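# Place the pail upright inside the drip tray

## Task

Put the pail in the drip tray standing upright, its entire base resting on the tray floor. Release it only once it is about a finger's width or less above that floor. At the end the gripper must not touch the pail or hold the tray, and the pail must stay there unaided.

## Robot and tools

Robot: one custom six-joint arm (waist, shoulder, elbow, forearm roll, wrist pitch, wrist roll) with a two-finger parallel gripper and a wrist camera. Upper arm 412 mm, forearm 483 mm, with the forearm offset 150 mm sideways from the elbow axis. The base may be slightly tilted. Joint ranges in rad: waist and forearm roll and wrist roll -6.283 to 6.283, shoulder -2.304 to 2.304, elbow -4.224 to 0.061, wrist pitch -2.164 to 2.164. The elbow never fully straightens.

Frame: the scene frame has its origin on the table top under the arm base. +z is up. Looking along +x, +y points left. All positions are in metres and all orientations are quaternions written w first (qw, qx, qy, qz), both in this frame. The gripper's fingers extend along its own +z axis and close along its own y axis. end_effector_position is the point between the closed finger pads, roughly 2 cm short of the fingertips. The tips move about 10 mm further along +z as the fingers close. At long reach the reported hand position can be off from the true one.

Row format: every command is one row of 8 numbers, [x, y, z, qw, qx, qy, qz, opening]. The first seven are an absolute gripper pose in the scene frame, not an offset. opening runs from -1 (closed) to +1 (fully open, 0.084 m). There is one arm, so there is only ever one such row per step.

execute_actions(actions, pictures): actions is a list holding nothing or exactly one item. An empty list just reports the state. An item {"rows": [...], "steps": n} has 1 to 15 rows and n from 1 to 15 (default 15). Each step lasts 1/30 s and uses one row, with the last row reused for any remaining steps. An item {"steps": n} with no rows is a wait of up to 300 steps, counted from the previous result, so your thinking time is included. Set pictures to false to skip the images. Any row target more than 0.6 m from the last reported position along any gripper axis makes the whole call be refused, and nothing is sent. Always resend the intended quaternion rather than copying a drifted one.

move(target, speed): target is one 8-number row as above, an absolute pose plus opening. The gripper travels in a straight line toward it over 0.5 to 10 s. A path needing more than 10 s stops short. speed is the top path speed in m/s, 0.002 to 0.5, default 0.25. Turning is capped at twice that value in rad/s. The opening is applied at the start. The path ignores obstacles, and the real hand lags, wanders and may exceed speed, especially with the arm stretched. The result adds a move: line giving how it ended (done, off_target, moving, held, fault) and which limits acted, plus the distance to target. limits=paced means the pose was clipped. limits=held means a clearance check blocked steps, after which the arm can jump quickly.

wait(seconds): 0 to 10 s of running with no new command. The arm only finishes the last clipped pose, which is at most 70 mm further on. Moving fingers keep moving.

zoom_image(camera, region): camera is cam_head_left, cam_head_right or cam_wrist, each 672x504. region is [x0, y0, x1, y1] in pixels, top-left origin, at most 504 by 504.

read_manual(section): returns only licence text ("licences"); it is useless for control.

finished_scene(scene): give the current scene's number. Replying without a tool call also ends things.

Control behaviour: each step the commanded pose is clipped to 70 mm and 16 degrees from the measured pose. Damped inverse kinematics then favours position over orientation. Joints move at most 3.14 rad/s. Far targets need several actions, so check the reported pose and send the remainder.

Result lines: the state line gives end_effector_position, end_effector_quat_wxyz, linear and angular velocities, joint positions, joint torques (offset, scaled and noisy, not zero in free air) and grip_measured (same scale as opening). "pose unreachable" and HELD mark steps where the clearance check changed or blocked your row; the mount counts as arm. "Hand target" shows where the controller is heading. MOTOR HOT warns from 65 °C; at 80 °C an OVER-TEMPERATURE FAULT brakes the arm until it cools. A TORQUE FAULT happens when contact torque reaches a joint limit (waist 55.2, shoulder 55.2, elbow 46, forearm roll 24.8, wrist pitch 17.4, wrist roll 17.4 N m, held weight included). The arm backs off, stays still 10 s and drops the rest of the call.

Gripping: to hold something, command an opening well under grip_measured; the lower it is, the harder the squeeze, up to about 24 N per pad for objects up to about 6 cm. Fast closing can press harder. Echoing grip_measured gives a light hold, and wide parts may slip.

Avoid: fast moves into contact or targets far beyond a surface, which both hit hard. Avoid dropping or sliding the pail, and knocking anything off the table, which fails the task. Do not hold loads longer than needed. Lower the pail to within about a finger's width of the tray floor, open, and retreat upward clear of the pail and tray before finishing.

Each tool is called after "Call:" as name([rows], argument=value, ...), one row to a line, values as JSON.

## Session

Call:
execute_actions(actions=[])

Scene clock: 0.00 s of 4800.00 s.
end_effector_position=(+0.2920, -0.3958, +0.3533) grip_measured=+1.00 end_effector_quat_wxyz=(-0.176, -0.427, +0.884, +0.072) end_effector_velocity=(-0.000, -0.000, +0.000) end_effector_angular_velocity=(-0.000, +0.001, -0.000)
Joint positions: [-1.002 -0.281 -1.046 -0.269 -1.036  1.534  0.084]
Joint velocities: [ 0.    -0.     0.    -0.001 -0.     0.001 -0.   ]
Joint torques (N m, as the arm reports them, + toward a larger angle): no reading
Hand target: +0.292, -0.396, +0.353; -0.176, -0.427, +0.884, +0.072

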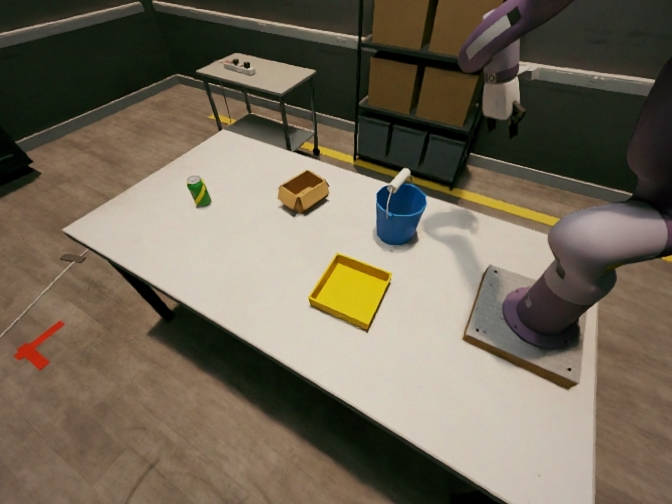

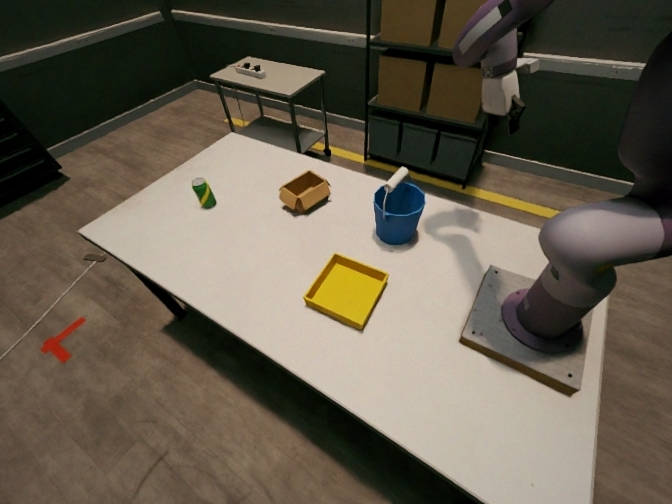

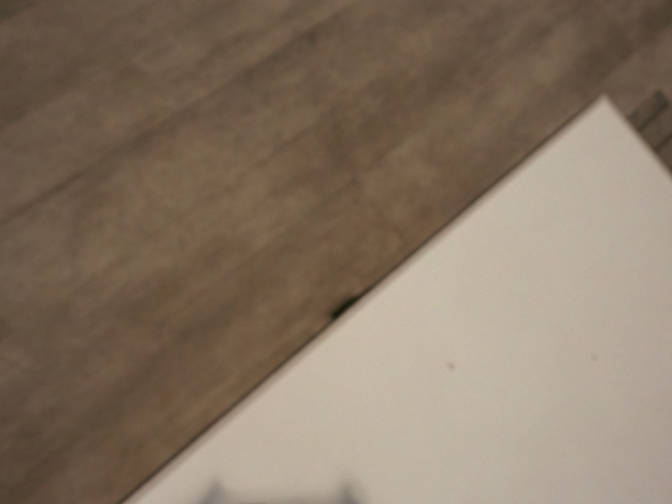

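Call:
move(target=[0.45,-0.15,0.55,0,0,1,0,1], speed=0.3)

Scene clock: 5.20 s of 4800.00 s.
end_effector_position=(+0.4503, -0.1511, +0.5496) grip_measured=+1.00 end_effector_quat_wxyz=(-0.001, -0.001, +1.000, -0.001) end_effector_velocity=(+0.001, +0.001, +0.003) end_effector_angular_velocity=(-0.003, -0.003, -0.006)
Joint positions: [-0.58   0.099 -1.117  0.079 -1.208  2.669  0.084]
Joint velocities: [ 0.004  0.002 -0.003 -0.002 -0.001  0.011  0.   ]
Joint torques (N m, as the arm reports them, + toward a larger angle): [  0.15  16.3  -18.85  -0.3    0.6   -0.19]
Hand target: +0.450, -0.151, +0.550; -0.001, -0.001, +1.000, -0.001
Off the commanded pose: 0.001 m, 0 deg.
After step 90, 0.03 s passed at rest.
move: done

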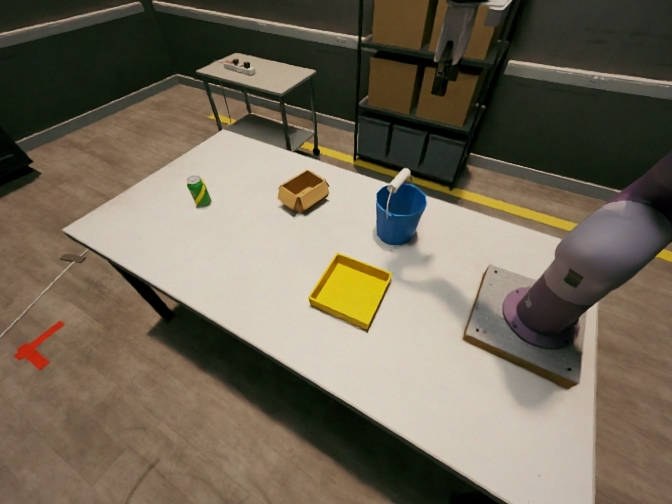

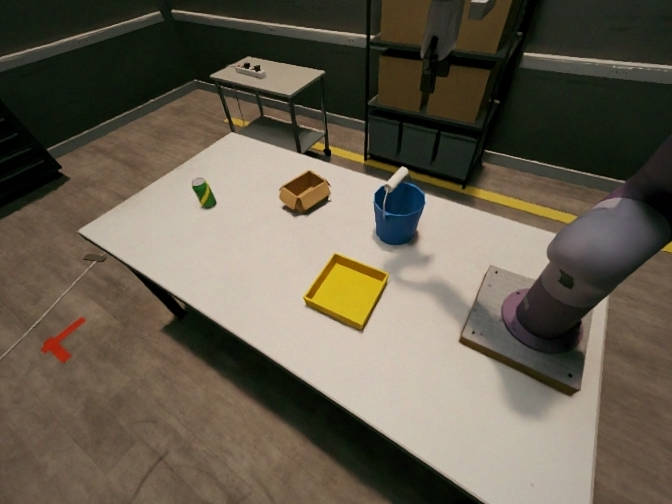

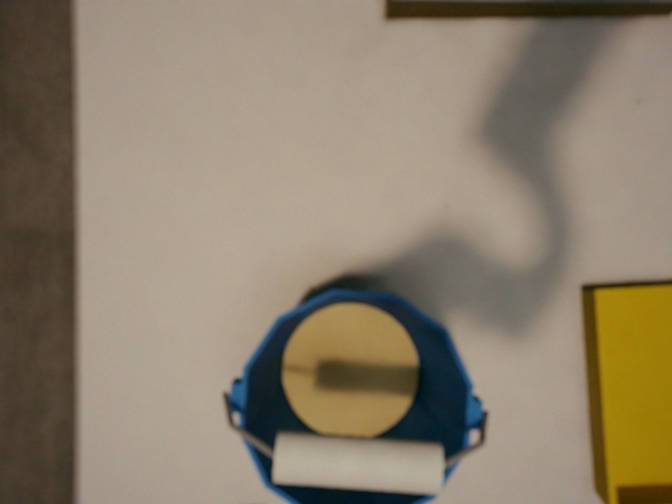

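Call:
move(target=[0.58,-0.05,0.55,0,0,1,0,1], speed=0.3)

Scene clock: 11.27 s of 4800.00 s.
end_effector_position=(+0.5796, -0.0503, +0.5498) grip_measured=+1.00 end_effector_quat_wxyz=(-0.000, +0.000, +1.000, -0.001) end_effector_velocity=(+0.002, +0.001, -0.001) end_effector_angular_velocity=(+0.001, +0.002, -0.000)
Joint positions: [-0.315 -0.125 -1.368  0.074 -1.214  2.939  0.084]
Joint velocities: [ 0.002 -0.005 -0.004  0.001 -0.002  0.002 -0.   ]
Joint torques (N m, as the arm reports them, + toward a larger angle): [ -0.07  25.13 -19.06  -0.16   0.42  -0.23]
Hand target: +0.580, -0.050, +0.550; -0.001, -0.000, +1.000, -0.001
Off the commanded pose: 0.001 m, 0 deg.
After step 90, 1.93 s passed at rest.
move: done

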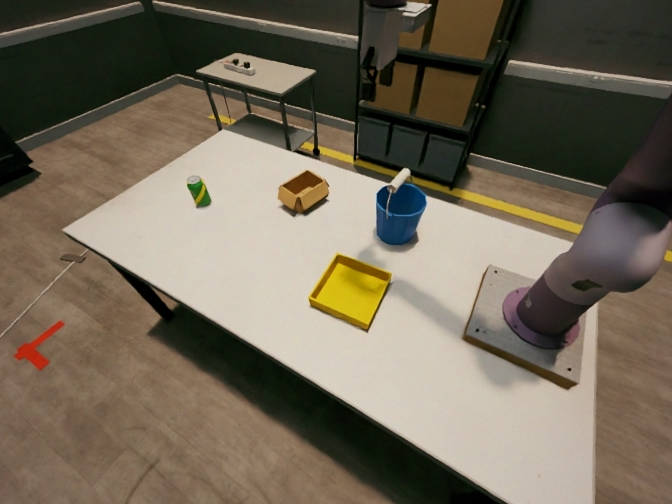

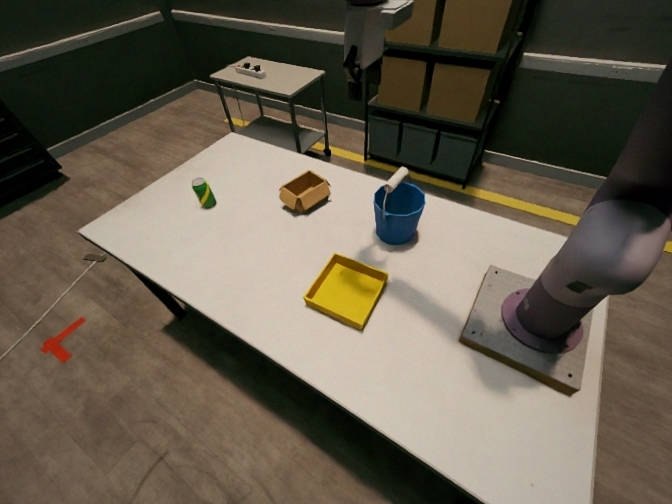

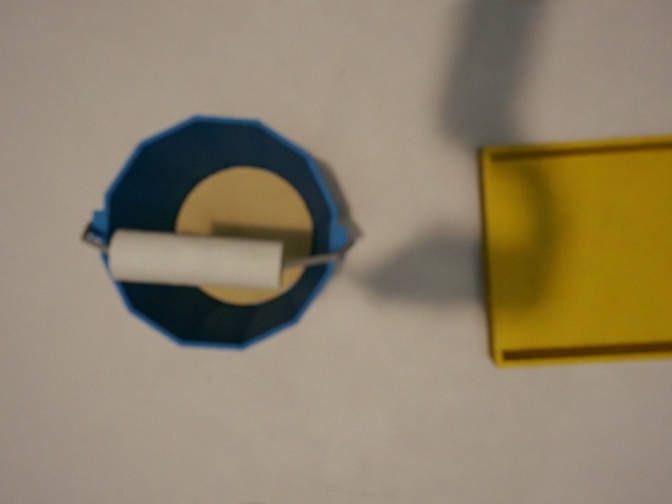

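Call:
move(target=[0.517,-0.172,0.36,0,0.731,0.682,0,1], speed=0.3)

Scene clock: 22.70 s of 4800.00 s.
end_effector_position=(+0.5163, -0.1715, +0.3604) grip_measured=+1.00 end_effector_quat_wxyz=(-0.000, +0.731, +0.682, +0.001) end_effector_velocity=(-0.000, -0.001, -0.002) end_effector_angular_velocity=(-0.001, +0.001, -0.010)
Joint positions: [-0.536 -0.181 -1.024  0.105 -0.831  4.312  0.084]
Joint velocities: [-0.001 -0.002  0.001 -0.001  0.003  0.01  -0.   ]
Joint torques (N m, as the arm reports them, + toward a larger angle): [ -0.06  24.85 -18.88  -1.14   0.58  -0.19]
Hand target: +0.516, -0.172, +0.360; -0.000, +0.731, +0.682, +0.001
Off the commanded pose: 0.001 m, 0 deg.
After step 90, 5.23 s passed at rest.
move: done

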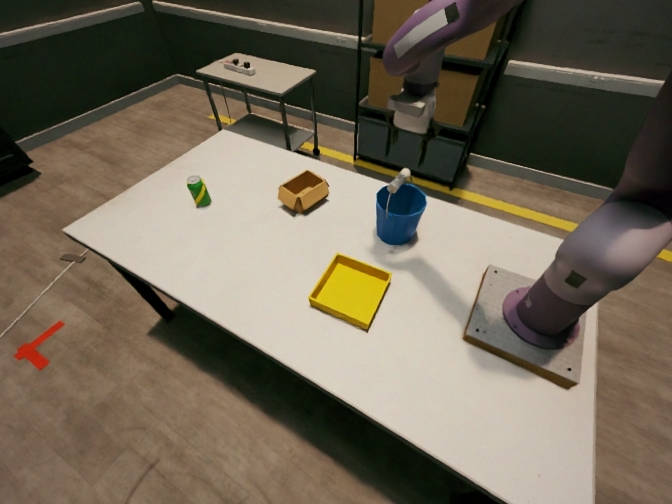

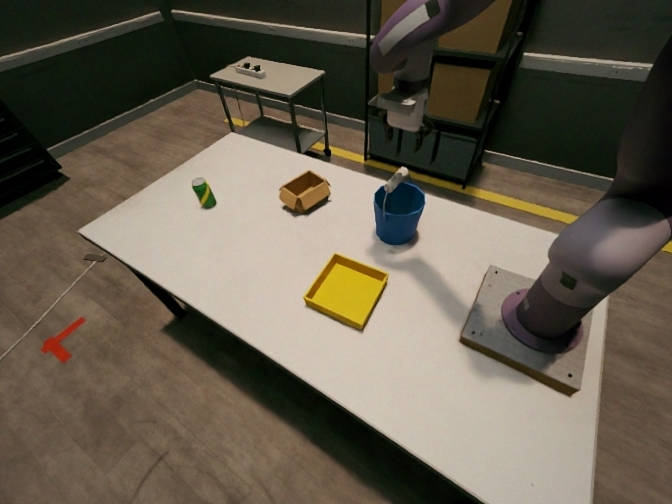

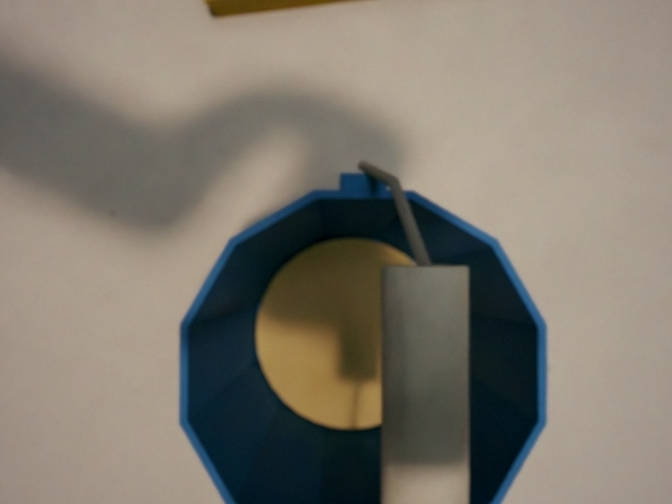

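Call:
move(target=[0.517,-0.163,0.25,0,0.731,0.682,0,1], speed=0.1)

Call:
zoom_image(camera="cam_head_left", region=[320,100,480,260])

Scene clock: 27.27 s of 4800.00 s.
end_effector_position=(+0.5165, -0.1630, +0.2505) grip_measured=+1.00 end_effector_quat_wxyz=(+0.000, +0.731, +0.682, -0.000) end_effector_velocity=(+0.000, +0.000, -0.003) end_effector_angular_velocity=(+0.000, +0.001, -0.000)
Joint positions: [-0.505 -0.319 -0.944  0.131 -0.611  4.308  0.084]
Joint velocities: [ 0.001 -0.005  0.     0.001  0.004  0.     0.   ]
Joint torques (N m, as the arm reports them, + toward a larger angle): [  0.24  27.34 -17.68  -1.22   0.42  -0.42]
Hand target: +0.516, -0.163, +0.250; +0.000, +0.731, +0.682, -0.000
Off the commanded pose: 0.001 m, 0 deg.
After step 90, 0.07 s passed at rest.
move: done

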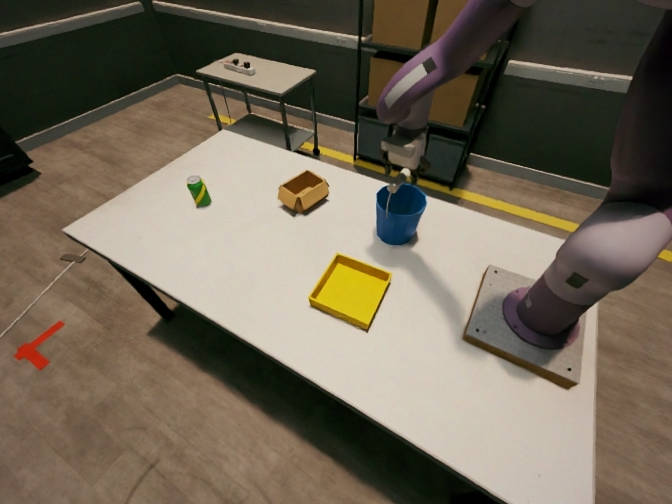

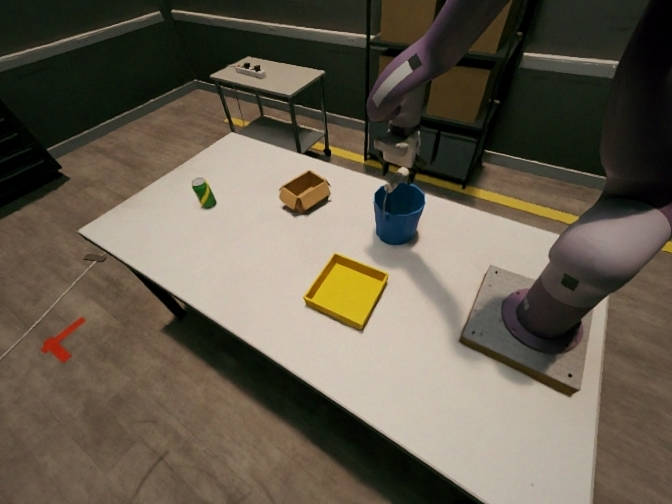

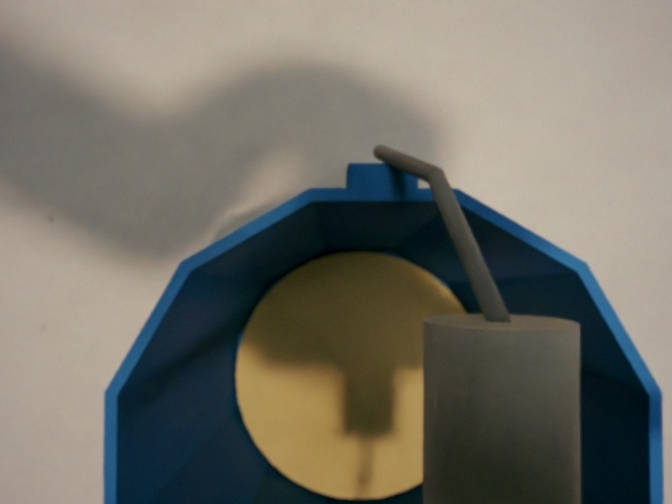

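Region (320, 100, 480, 260) of cam_head_left's 672x504 image, scaled by 3.150, with more detail than that image has.

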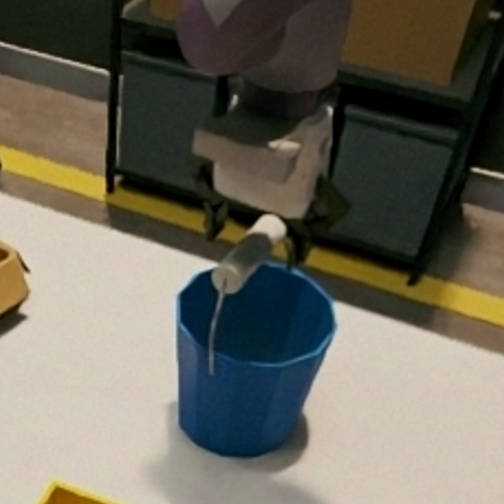

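Call:
move(target=[0.517,-0.163,0.236,0,0.731,0.682,0,1], speed=0.05)

Call:
move(target=[0.517,-0.163,0.236,0,0.731,0.682,0,-1], speed=0.05)

Call:
move(target=[0.50,-0.163,0.32,0,0.731,0.682,0,-1], speed=0.05)

Scene clock: 32.23 s of 4800.00 s.
end_effector_position=(+0.5170, -0.1630, +0.2362) grip_measured=+1.00 end_effector_quat_wxyz=(+0.000, +0.731, +0.682, -0.000) end_effector_velocity=(-0.000, +0.000, -0.002) end_effector_angular_velocity=(+0.000, +0.001, +0.003)
Joint positions: [-0.503 -0.343 -0.94   0.137 -0.584  4.302  0.084]
Joint velocities: [ 0.    -0.002  0.001  0.     0.002 -0.003  0.   ]
Joint torques (N m, as the arm reports them, + toward a larger angle): [  2.85  31.28 -16.7   -1.     0.57  -0.25]
Hand target: +0.517, -0.163, +0.236; +0.000, +0.731, +0.682, -0.000
Off the commanded pose: 0.000 m, 0 deg.
After step 90, 1.20 s passed at rest.
move: done

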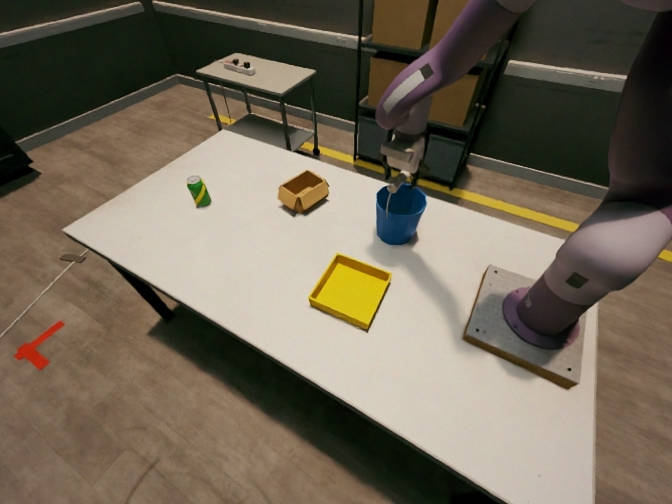

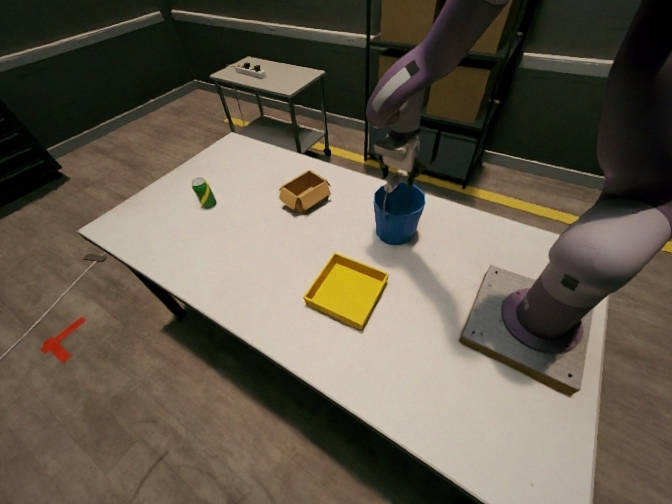

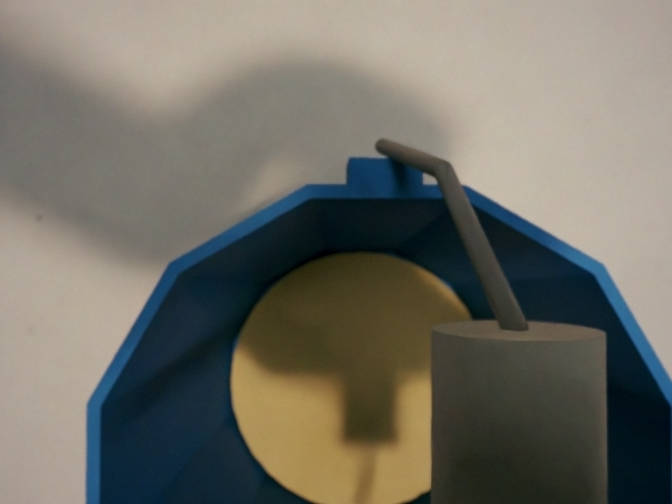

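Scene clock: 32.93 s of 4800.00 s.
end_effector_position=(+0.5171, -0.1630, +0.2361) grip_measured=-0.28 end_effector_quat_wxyz=(+0.000, +0.731, +0.682, +0.000) end_effector_velocity=(-0.001, +0.000, -0.000) end_effector_angular_velocity=(+0.001, +0.001, +0.002)
Joint positions: [-0.503 -0.343 -0.94   0.137 -0.584  4.302  0.032]
Joint velocities: [-0.    -0.     0.     0.    -0.001 -0.002  0.   ]
Joint torques (N m, as the arm reports them, + toward a larger angle): [  1.9   28.06 -15.09  -0.98   0.4   -0.53]
Hand target: +0.517, -0.163, +0.236; -0.000, +0.731, +0.682, -0.000
Off the commanded pose: 0.000 m, 0 deg.
move: done

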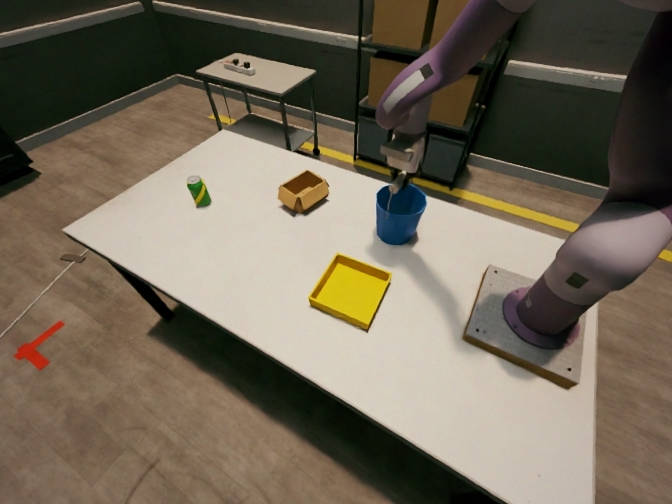

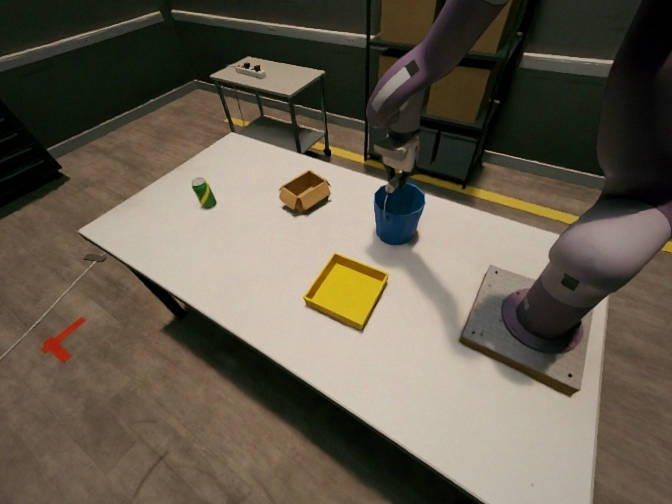

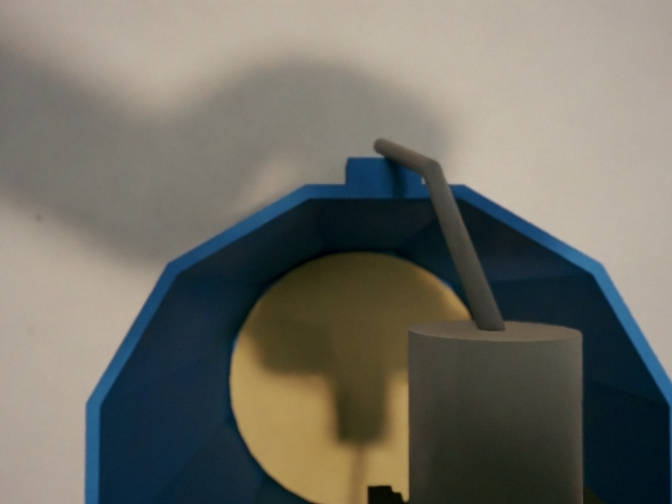

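Scene clock: 34.97 s of 4800.00 s.
end_effector_position=(+0.5004, -0.1630, +0.3197) grip_measured=-0.28 end_effector_quat_wxyz=(-0.000, +0.731, +0.682, +0.000) end_effector_velocity=(+0.000, -0.000, +0.002) end_effector_angular_velocity=(-0.001, -0.001, +0.000)
Joint positions: [-0.526 -0.189 -0.943  0.113 -0.742  4.309  0.032]
Joint velocities: [-0.001  0.003 -0.001 -0.001 -0.003 -0.    -0.   ]
Joint torques (N m, as the arm reports them, + toward a larger angle): [  3.26  28.22 -19.48  -1.48   0.77  -0.35]
Hand target: +0.500, -0.163, +0.320; -0.000, +0.731, +0.682, +0.000
Off the commanded pose: 0.001 m, 0 deg.
move: done

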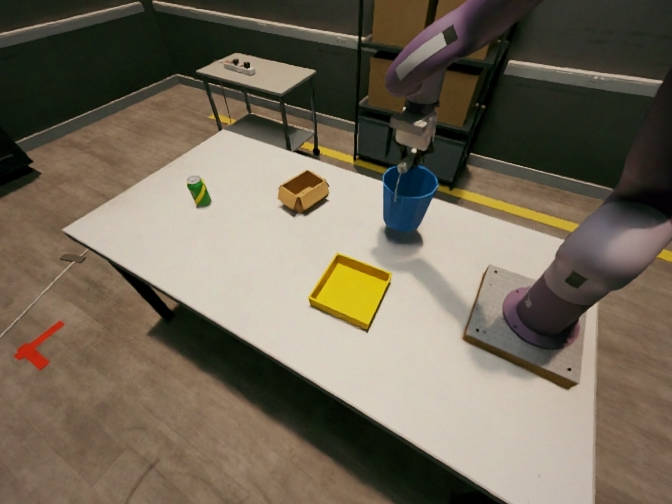

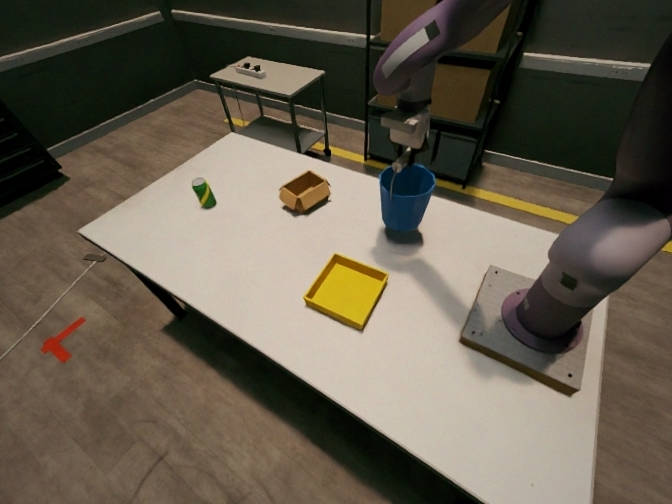

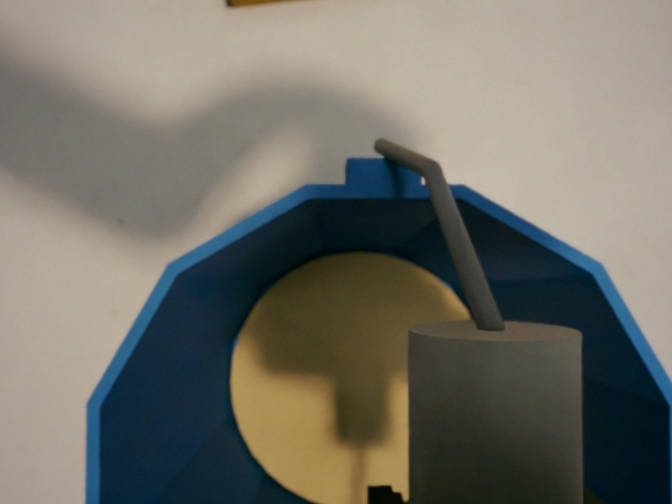

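Call:
move(target=[0.53,0.07,0.34,0,0.731,0.682,0,-1], speed=0.15)

Scene clock: 39.13 s of 4800.00 s.
end_effector_position=(+0.5297, +0.0689, +0.3399) grip_measured=-0.28 end_effector_quat_wxyz=(+0.001, +0.731, +0.682, -0.002) end_effector_velocity=(+0.000, +0.002, +0.000) end_effector_angular_velocity=(-0.001, -0.000, +0.000)
Joint positions: [-0.069 -0.125 -0.951  0.083 -0.783  4.792  0.032]
Joint velocities: [ 0.004 -0.001 -0.002 -0.001 -0.     0.005  0.   ]
Joint torques (N m, as the arm reports them, + toward a larger angle): [  2.41  24.2  -19.83  -1.2    0.28  -0.24]
Hand target: +0.530, +0.069, +0.340; +0.001, +0.731, +0.682, -0.002
Off the commanded pose: 0.001 m, 0 deg.
move: done

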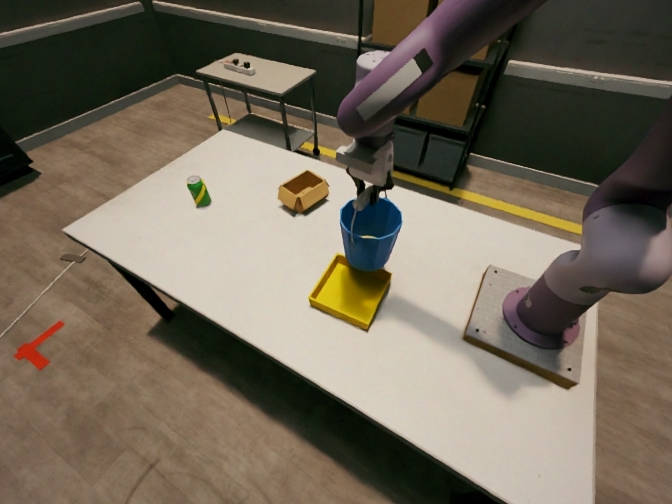

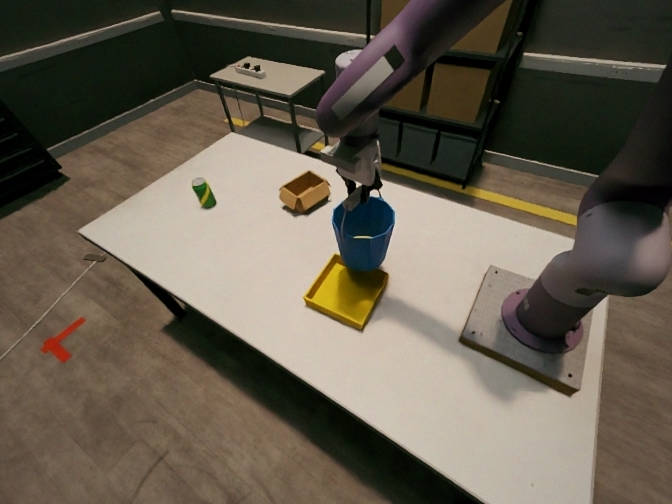

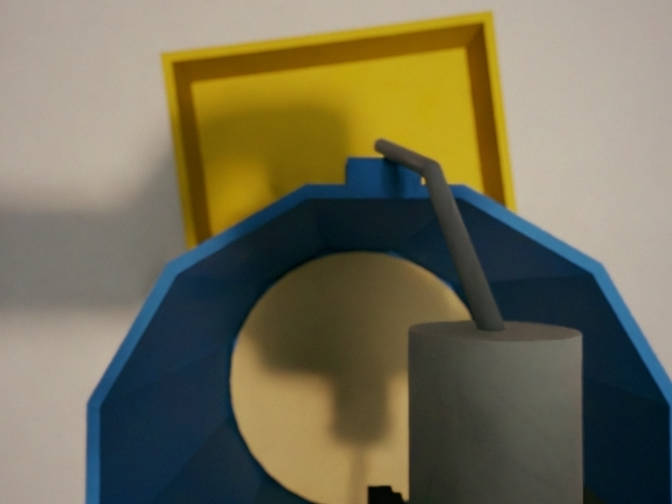

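Call:
move(target=[0.532,0.166,0.30,0,0.731,0.682,0,-1], speed=0.1)

Call:
move(target=[0.532,0.166,0.25,0,0.731,0.682,0,-1], speed=0.04)

Call:
zoom_image(camera="cam_head_left", region=[270,180,430,340])

Scene clock: 46.50 s of 4800.00 s.
end_effector_position=(+0.5318, +0.1654, +0.3001) grip_measured=-0.28 end_effector_quat_wxyz=(+0.001, +0.731, +0.682, -0.000) end_effector_velocity=(-0.000, +0.001, -0.001) end_effector_angular_velocity=(-0.001, +0.000, -0.001)
Joint positions: [ 0.118 -0.208 -0.972  0.077 -0.709  4.98   0.032]
Joint velocities: [ 0.003 -0.001 -0.001 -0.001  0.     0.004  0.   ]
Joint torques (N m, as the arm reports them, + toward a larger angle): [  4.53  28.31 -19.35  -0.69   0.58  -0.15]
Hand target: +0.532, +0.166, +0.300; +0.001, +0.731, +0.682, -0.001
Off the commanded pose: 0.001 m, 0 deg.
After step 90, 2.90 s passed at rest.
move: done

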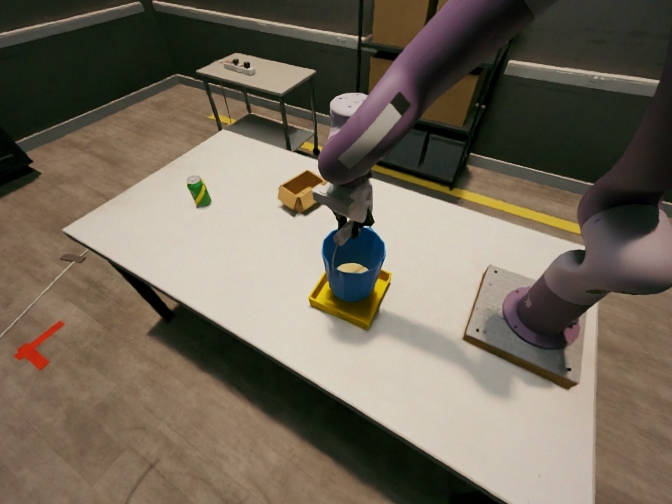

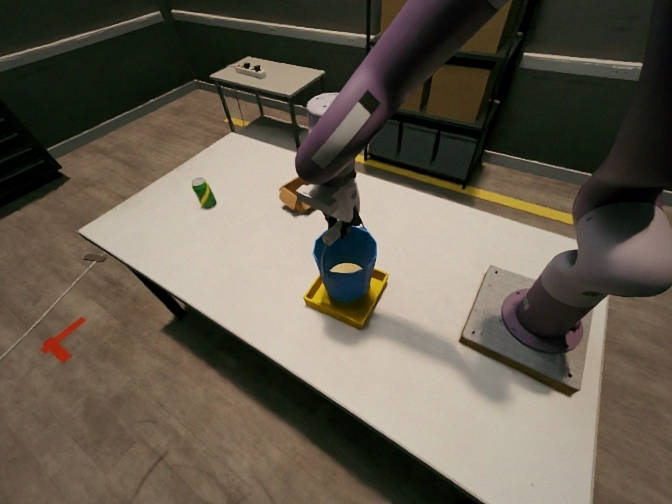

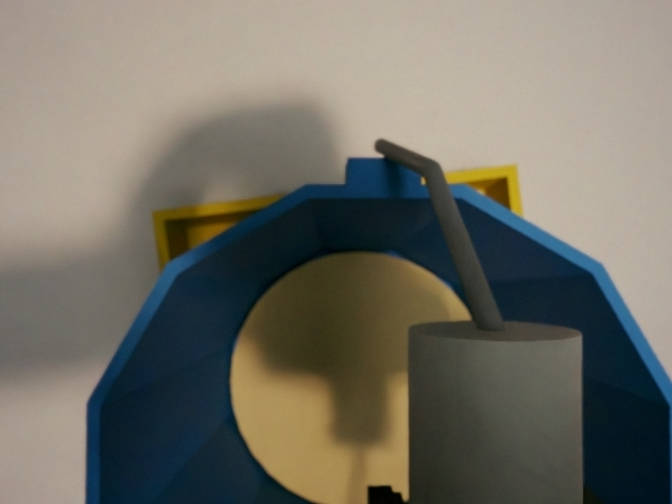

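Scene clock: 48.10 s of 4800.00 s.
end_effector_position=(+0.5318, +0.1659, +0.2503) grip_measured=-0.28 end_effector_quat_wxyz=(+0.000, +0.731, +0.682, +0.000) end_effector_velocity=(+0.000, +0.000, -0.001) end_effector_angular_velocity=(+0.001, -0.000, -0.001)
Joint positions: [ 0.123 -0.281 -0.946  0.09  -0.609  4.97   0.032]
Joint velocities: [ 0.    -0.002  0.     0.001  0.002  0.    -0.   ]
Joint torques (N m, as the arm reports them, + toward a larger angle): [  2.72  29.48 -18.16  -1.31   0.49  -0.17]
Hand target: +0.532, +0.166, +0.250; +0.000, +0.731, +0.682, -0.000
Off the commanded pose: 0.000 m, 0 deg.
move: done

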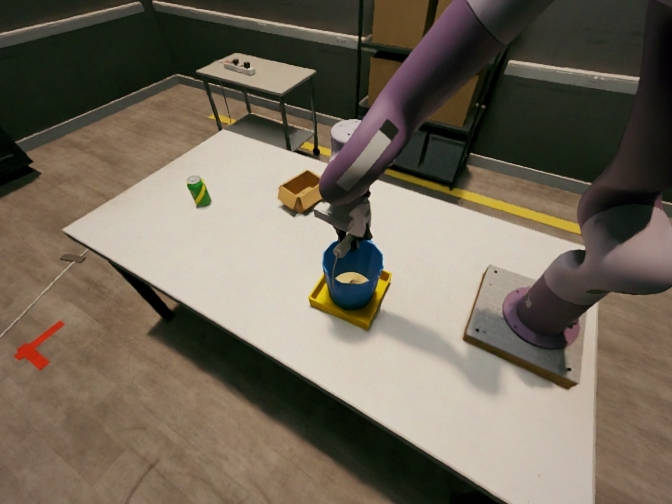

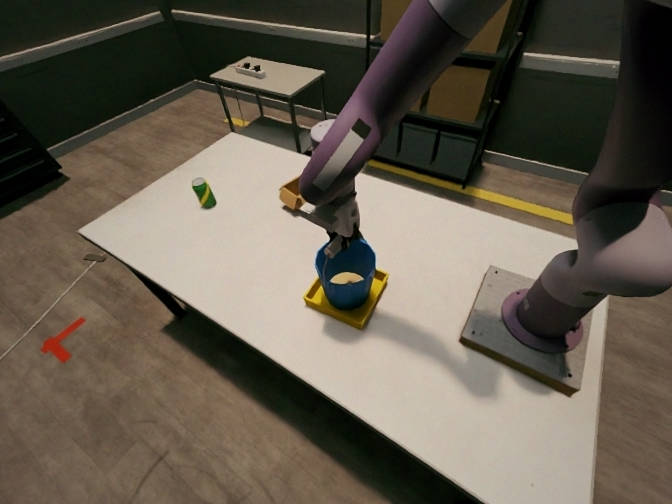

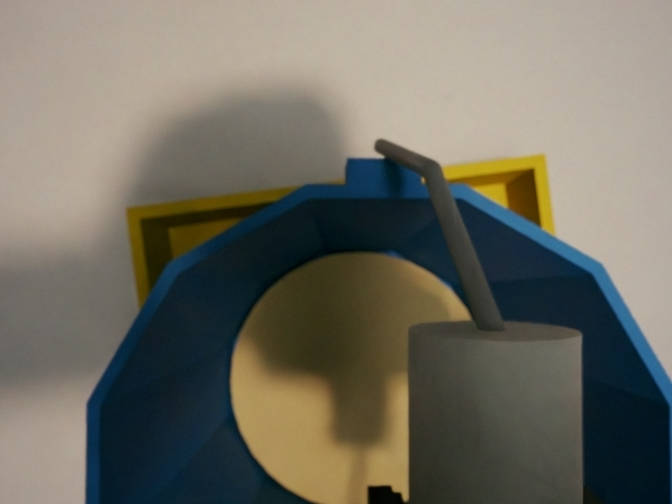

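Region (270, 180, 430, 340) of cam_head_left's 672x504 image, scaled by 3.150, with more detail than that image has.

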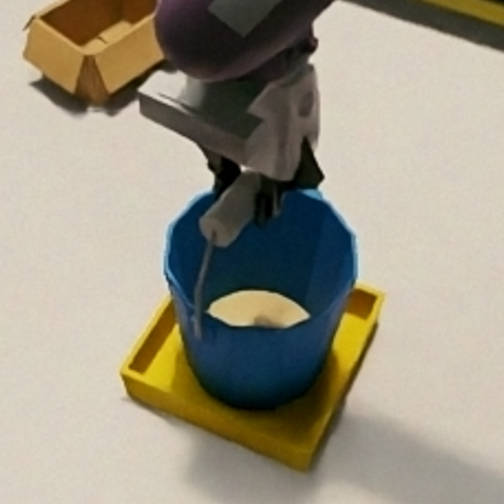

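Well centred. Lower a little more.

Call:
move(target=[0.532,0.166,0.243,0,0.731,0.682,0,-1], speed=0.01)

Call:
move(target=[0.532,0.166,0.243,0,0.731,0.682,0,1], speed=0.01)

Call:
move(target=[0.532,0.166,0.36,0,0.731,0.682,0,1], speed=0.15)

Scene clock: 51.60 s of 4800.00 s.
end_effector_position=(+0.5320, +0.1660, +0.2431) grip_measured=-0.28 end_effector_quat_wxyz=(+0.000, +0.731, +0.682, -0.000) end_effector_velocity=(+0.001, +0.000, -0.000) end_effector_angular_velocity=(-0.000, -0.002, +0.001)
Joint positions: [ 0.124 -0.293 -0.944  0.092 -0.596  4.968  0.032]
Joint velocities: [ 0.    -0.001 -0.001 -0.001  0.002 -0.     0.   ]
Joint torques (N m, as the arm reports them, + toward a larger angle): [  2.78  31.17 -18.33  -1.43   0.27  -0.16]
Hand target: +0.532, +0.166, +0.243; +0.000, +0.731, +0.682, -0.000
Off the commanded pose: 0.000 m, 0 deg.
move: done

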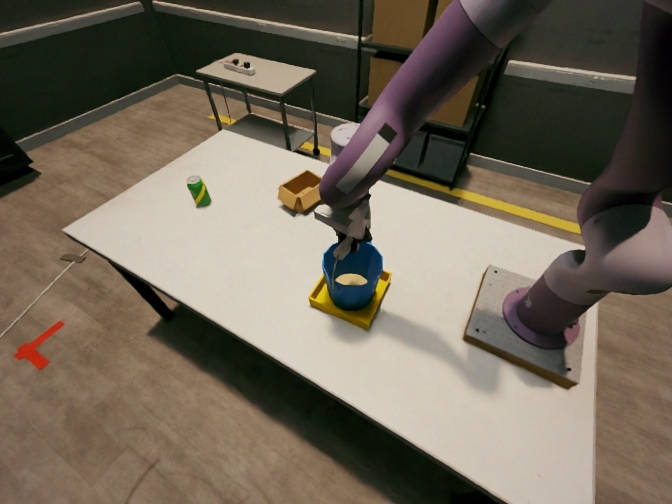

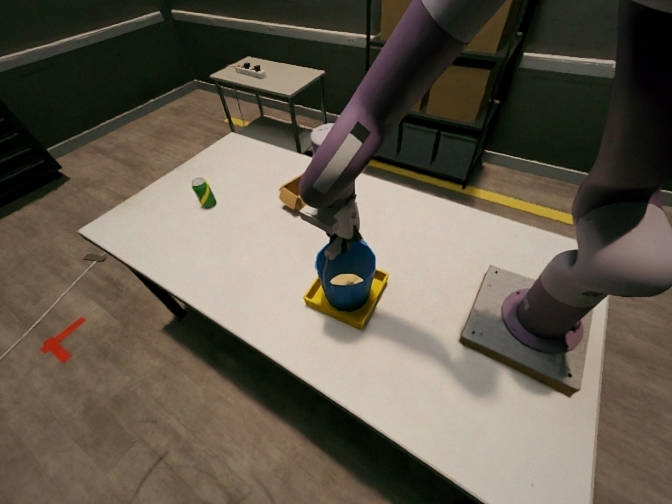

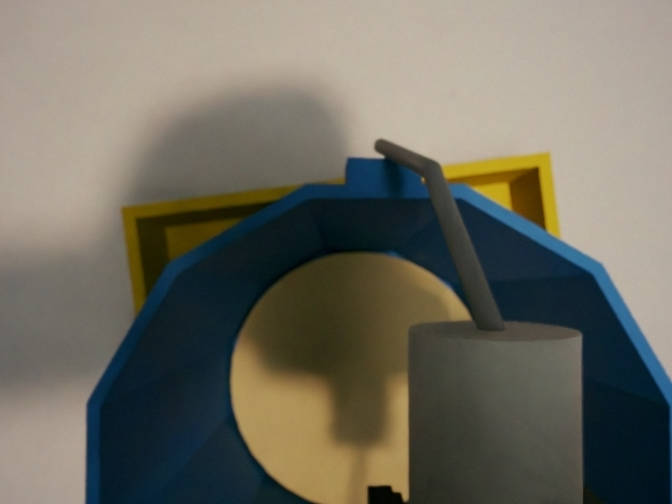

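Scene clock: 52.30 s of 4800.00 s.
end_effector_position=(+0.5320, +0.1660, +0.2430) grip_measured=+1.00 end_effector_quat_wxyz=(+0.000, +0.731, +0.682, +0.000) end_effector_velocity=(+0.000, +0.000, -0.000) end_effector_angular_velocity=(+0.001, -0.001, -0.002)
Joint positions: [ 0.124 -0.293 -0.944  0.092 -0.596  4.968  0.084]
Joint velocities: [ 0.    -0.     0.     0.001  0.001  0.001  0.   ]
Joint torques (N m, as the arm reports them, + toward a larger angle): [  2.94  28.29 -15.81  -1.     0.64  -0.01]
Hand target: +0.532, +0.166, +0.243; +0.000, +0.731, +0.682, -0.000
Off the commanded pose: 0.000 m, 0 deg.
move: done

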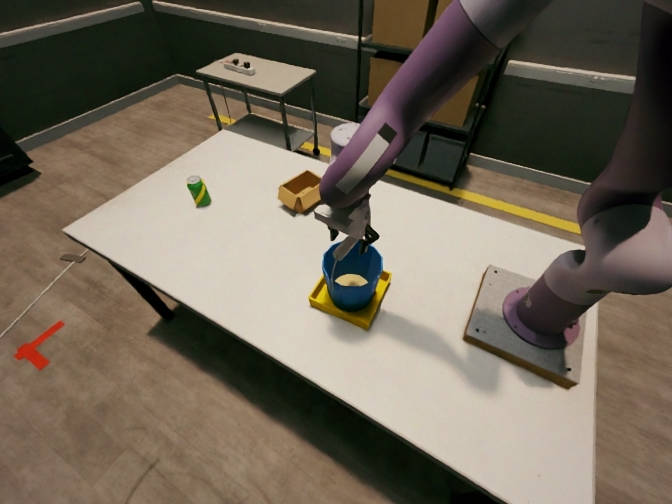

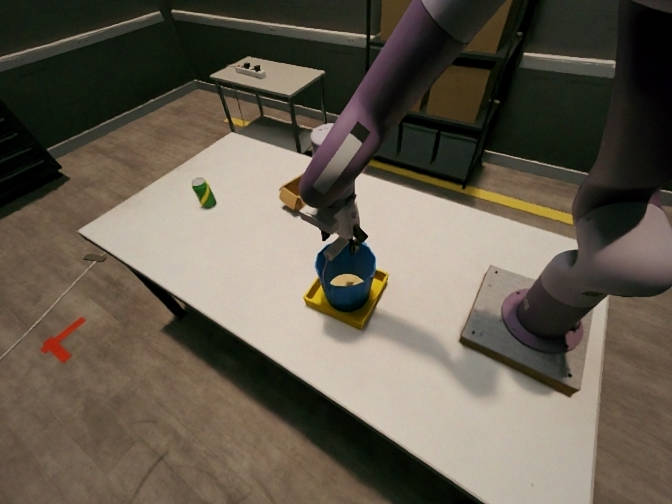

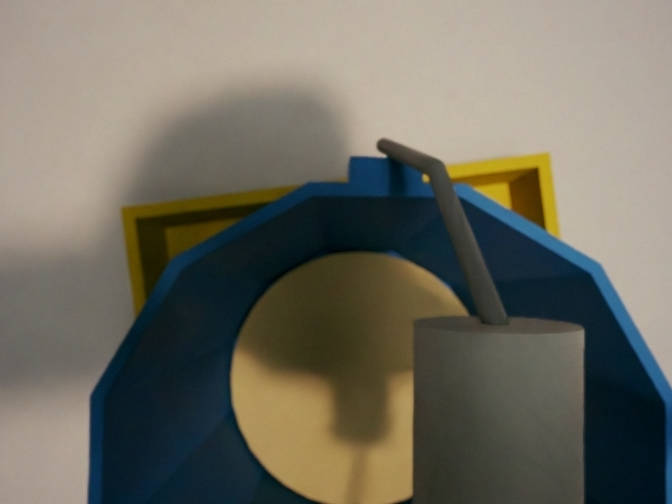

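Scene clock: 53.53 s of 4800.00 s.
end_effector_position=(+0.5324, +0.1662, +0.3594) grip_measured=+1.00 end_effector_quat_wxyz=(-0.000, +0.731, +0.682, -0.000) end_effector_velocity=(+0.000, +0.000, +0.003) end_effector_angular_velocity=(+0.000, -0.001, +0.002)
Joint positions: [ 0.113 -0.138 -1.021  0.071 -0.828  4.984  0.084]
Joint velocities: [-0.     0.003 -0.003 -0.    -0.004 -0.001  0.   ]
Joint torques (N m, as the arm reports them, + toward a larger angle): [  5.17  26.97 -18.73  -1.21   0.62  -0.33]
Hand target: +0.533, +0.166, +0.360; -0.000, +0.731, +0.682, +0.000
Off the commanded pose: 0.001 m, 0 deg.
move: done

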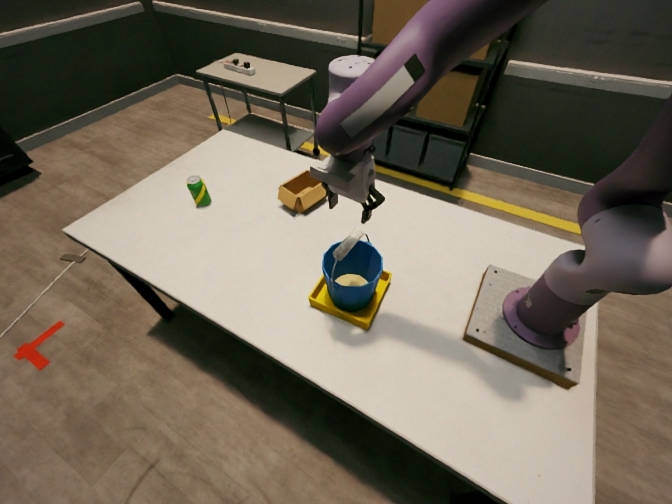

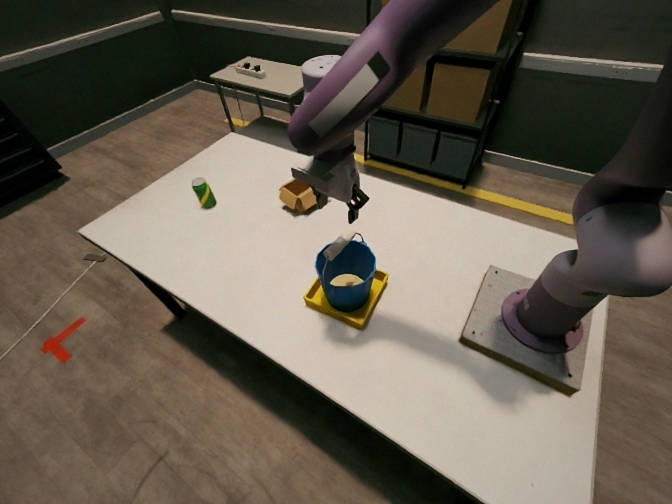

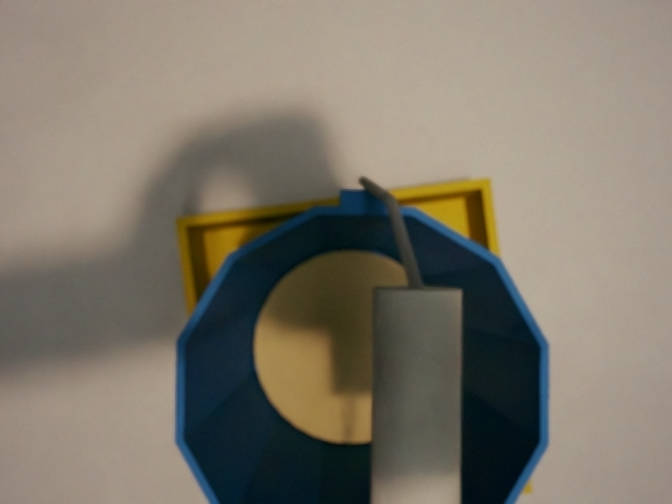

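Call:
finished_scene(scene=1)

The scene is finished: the task was done.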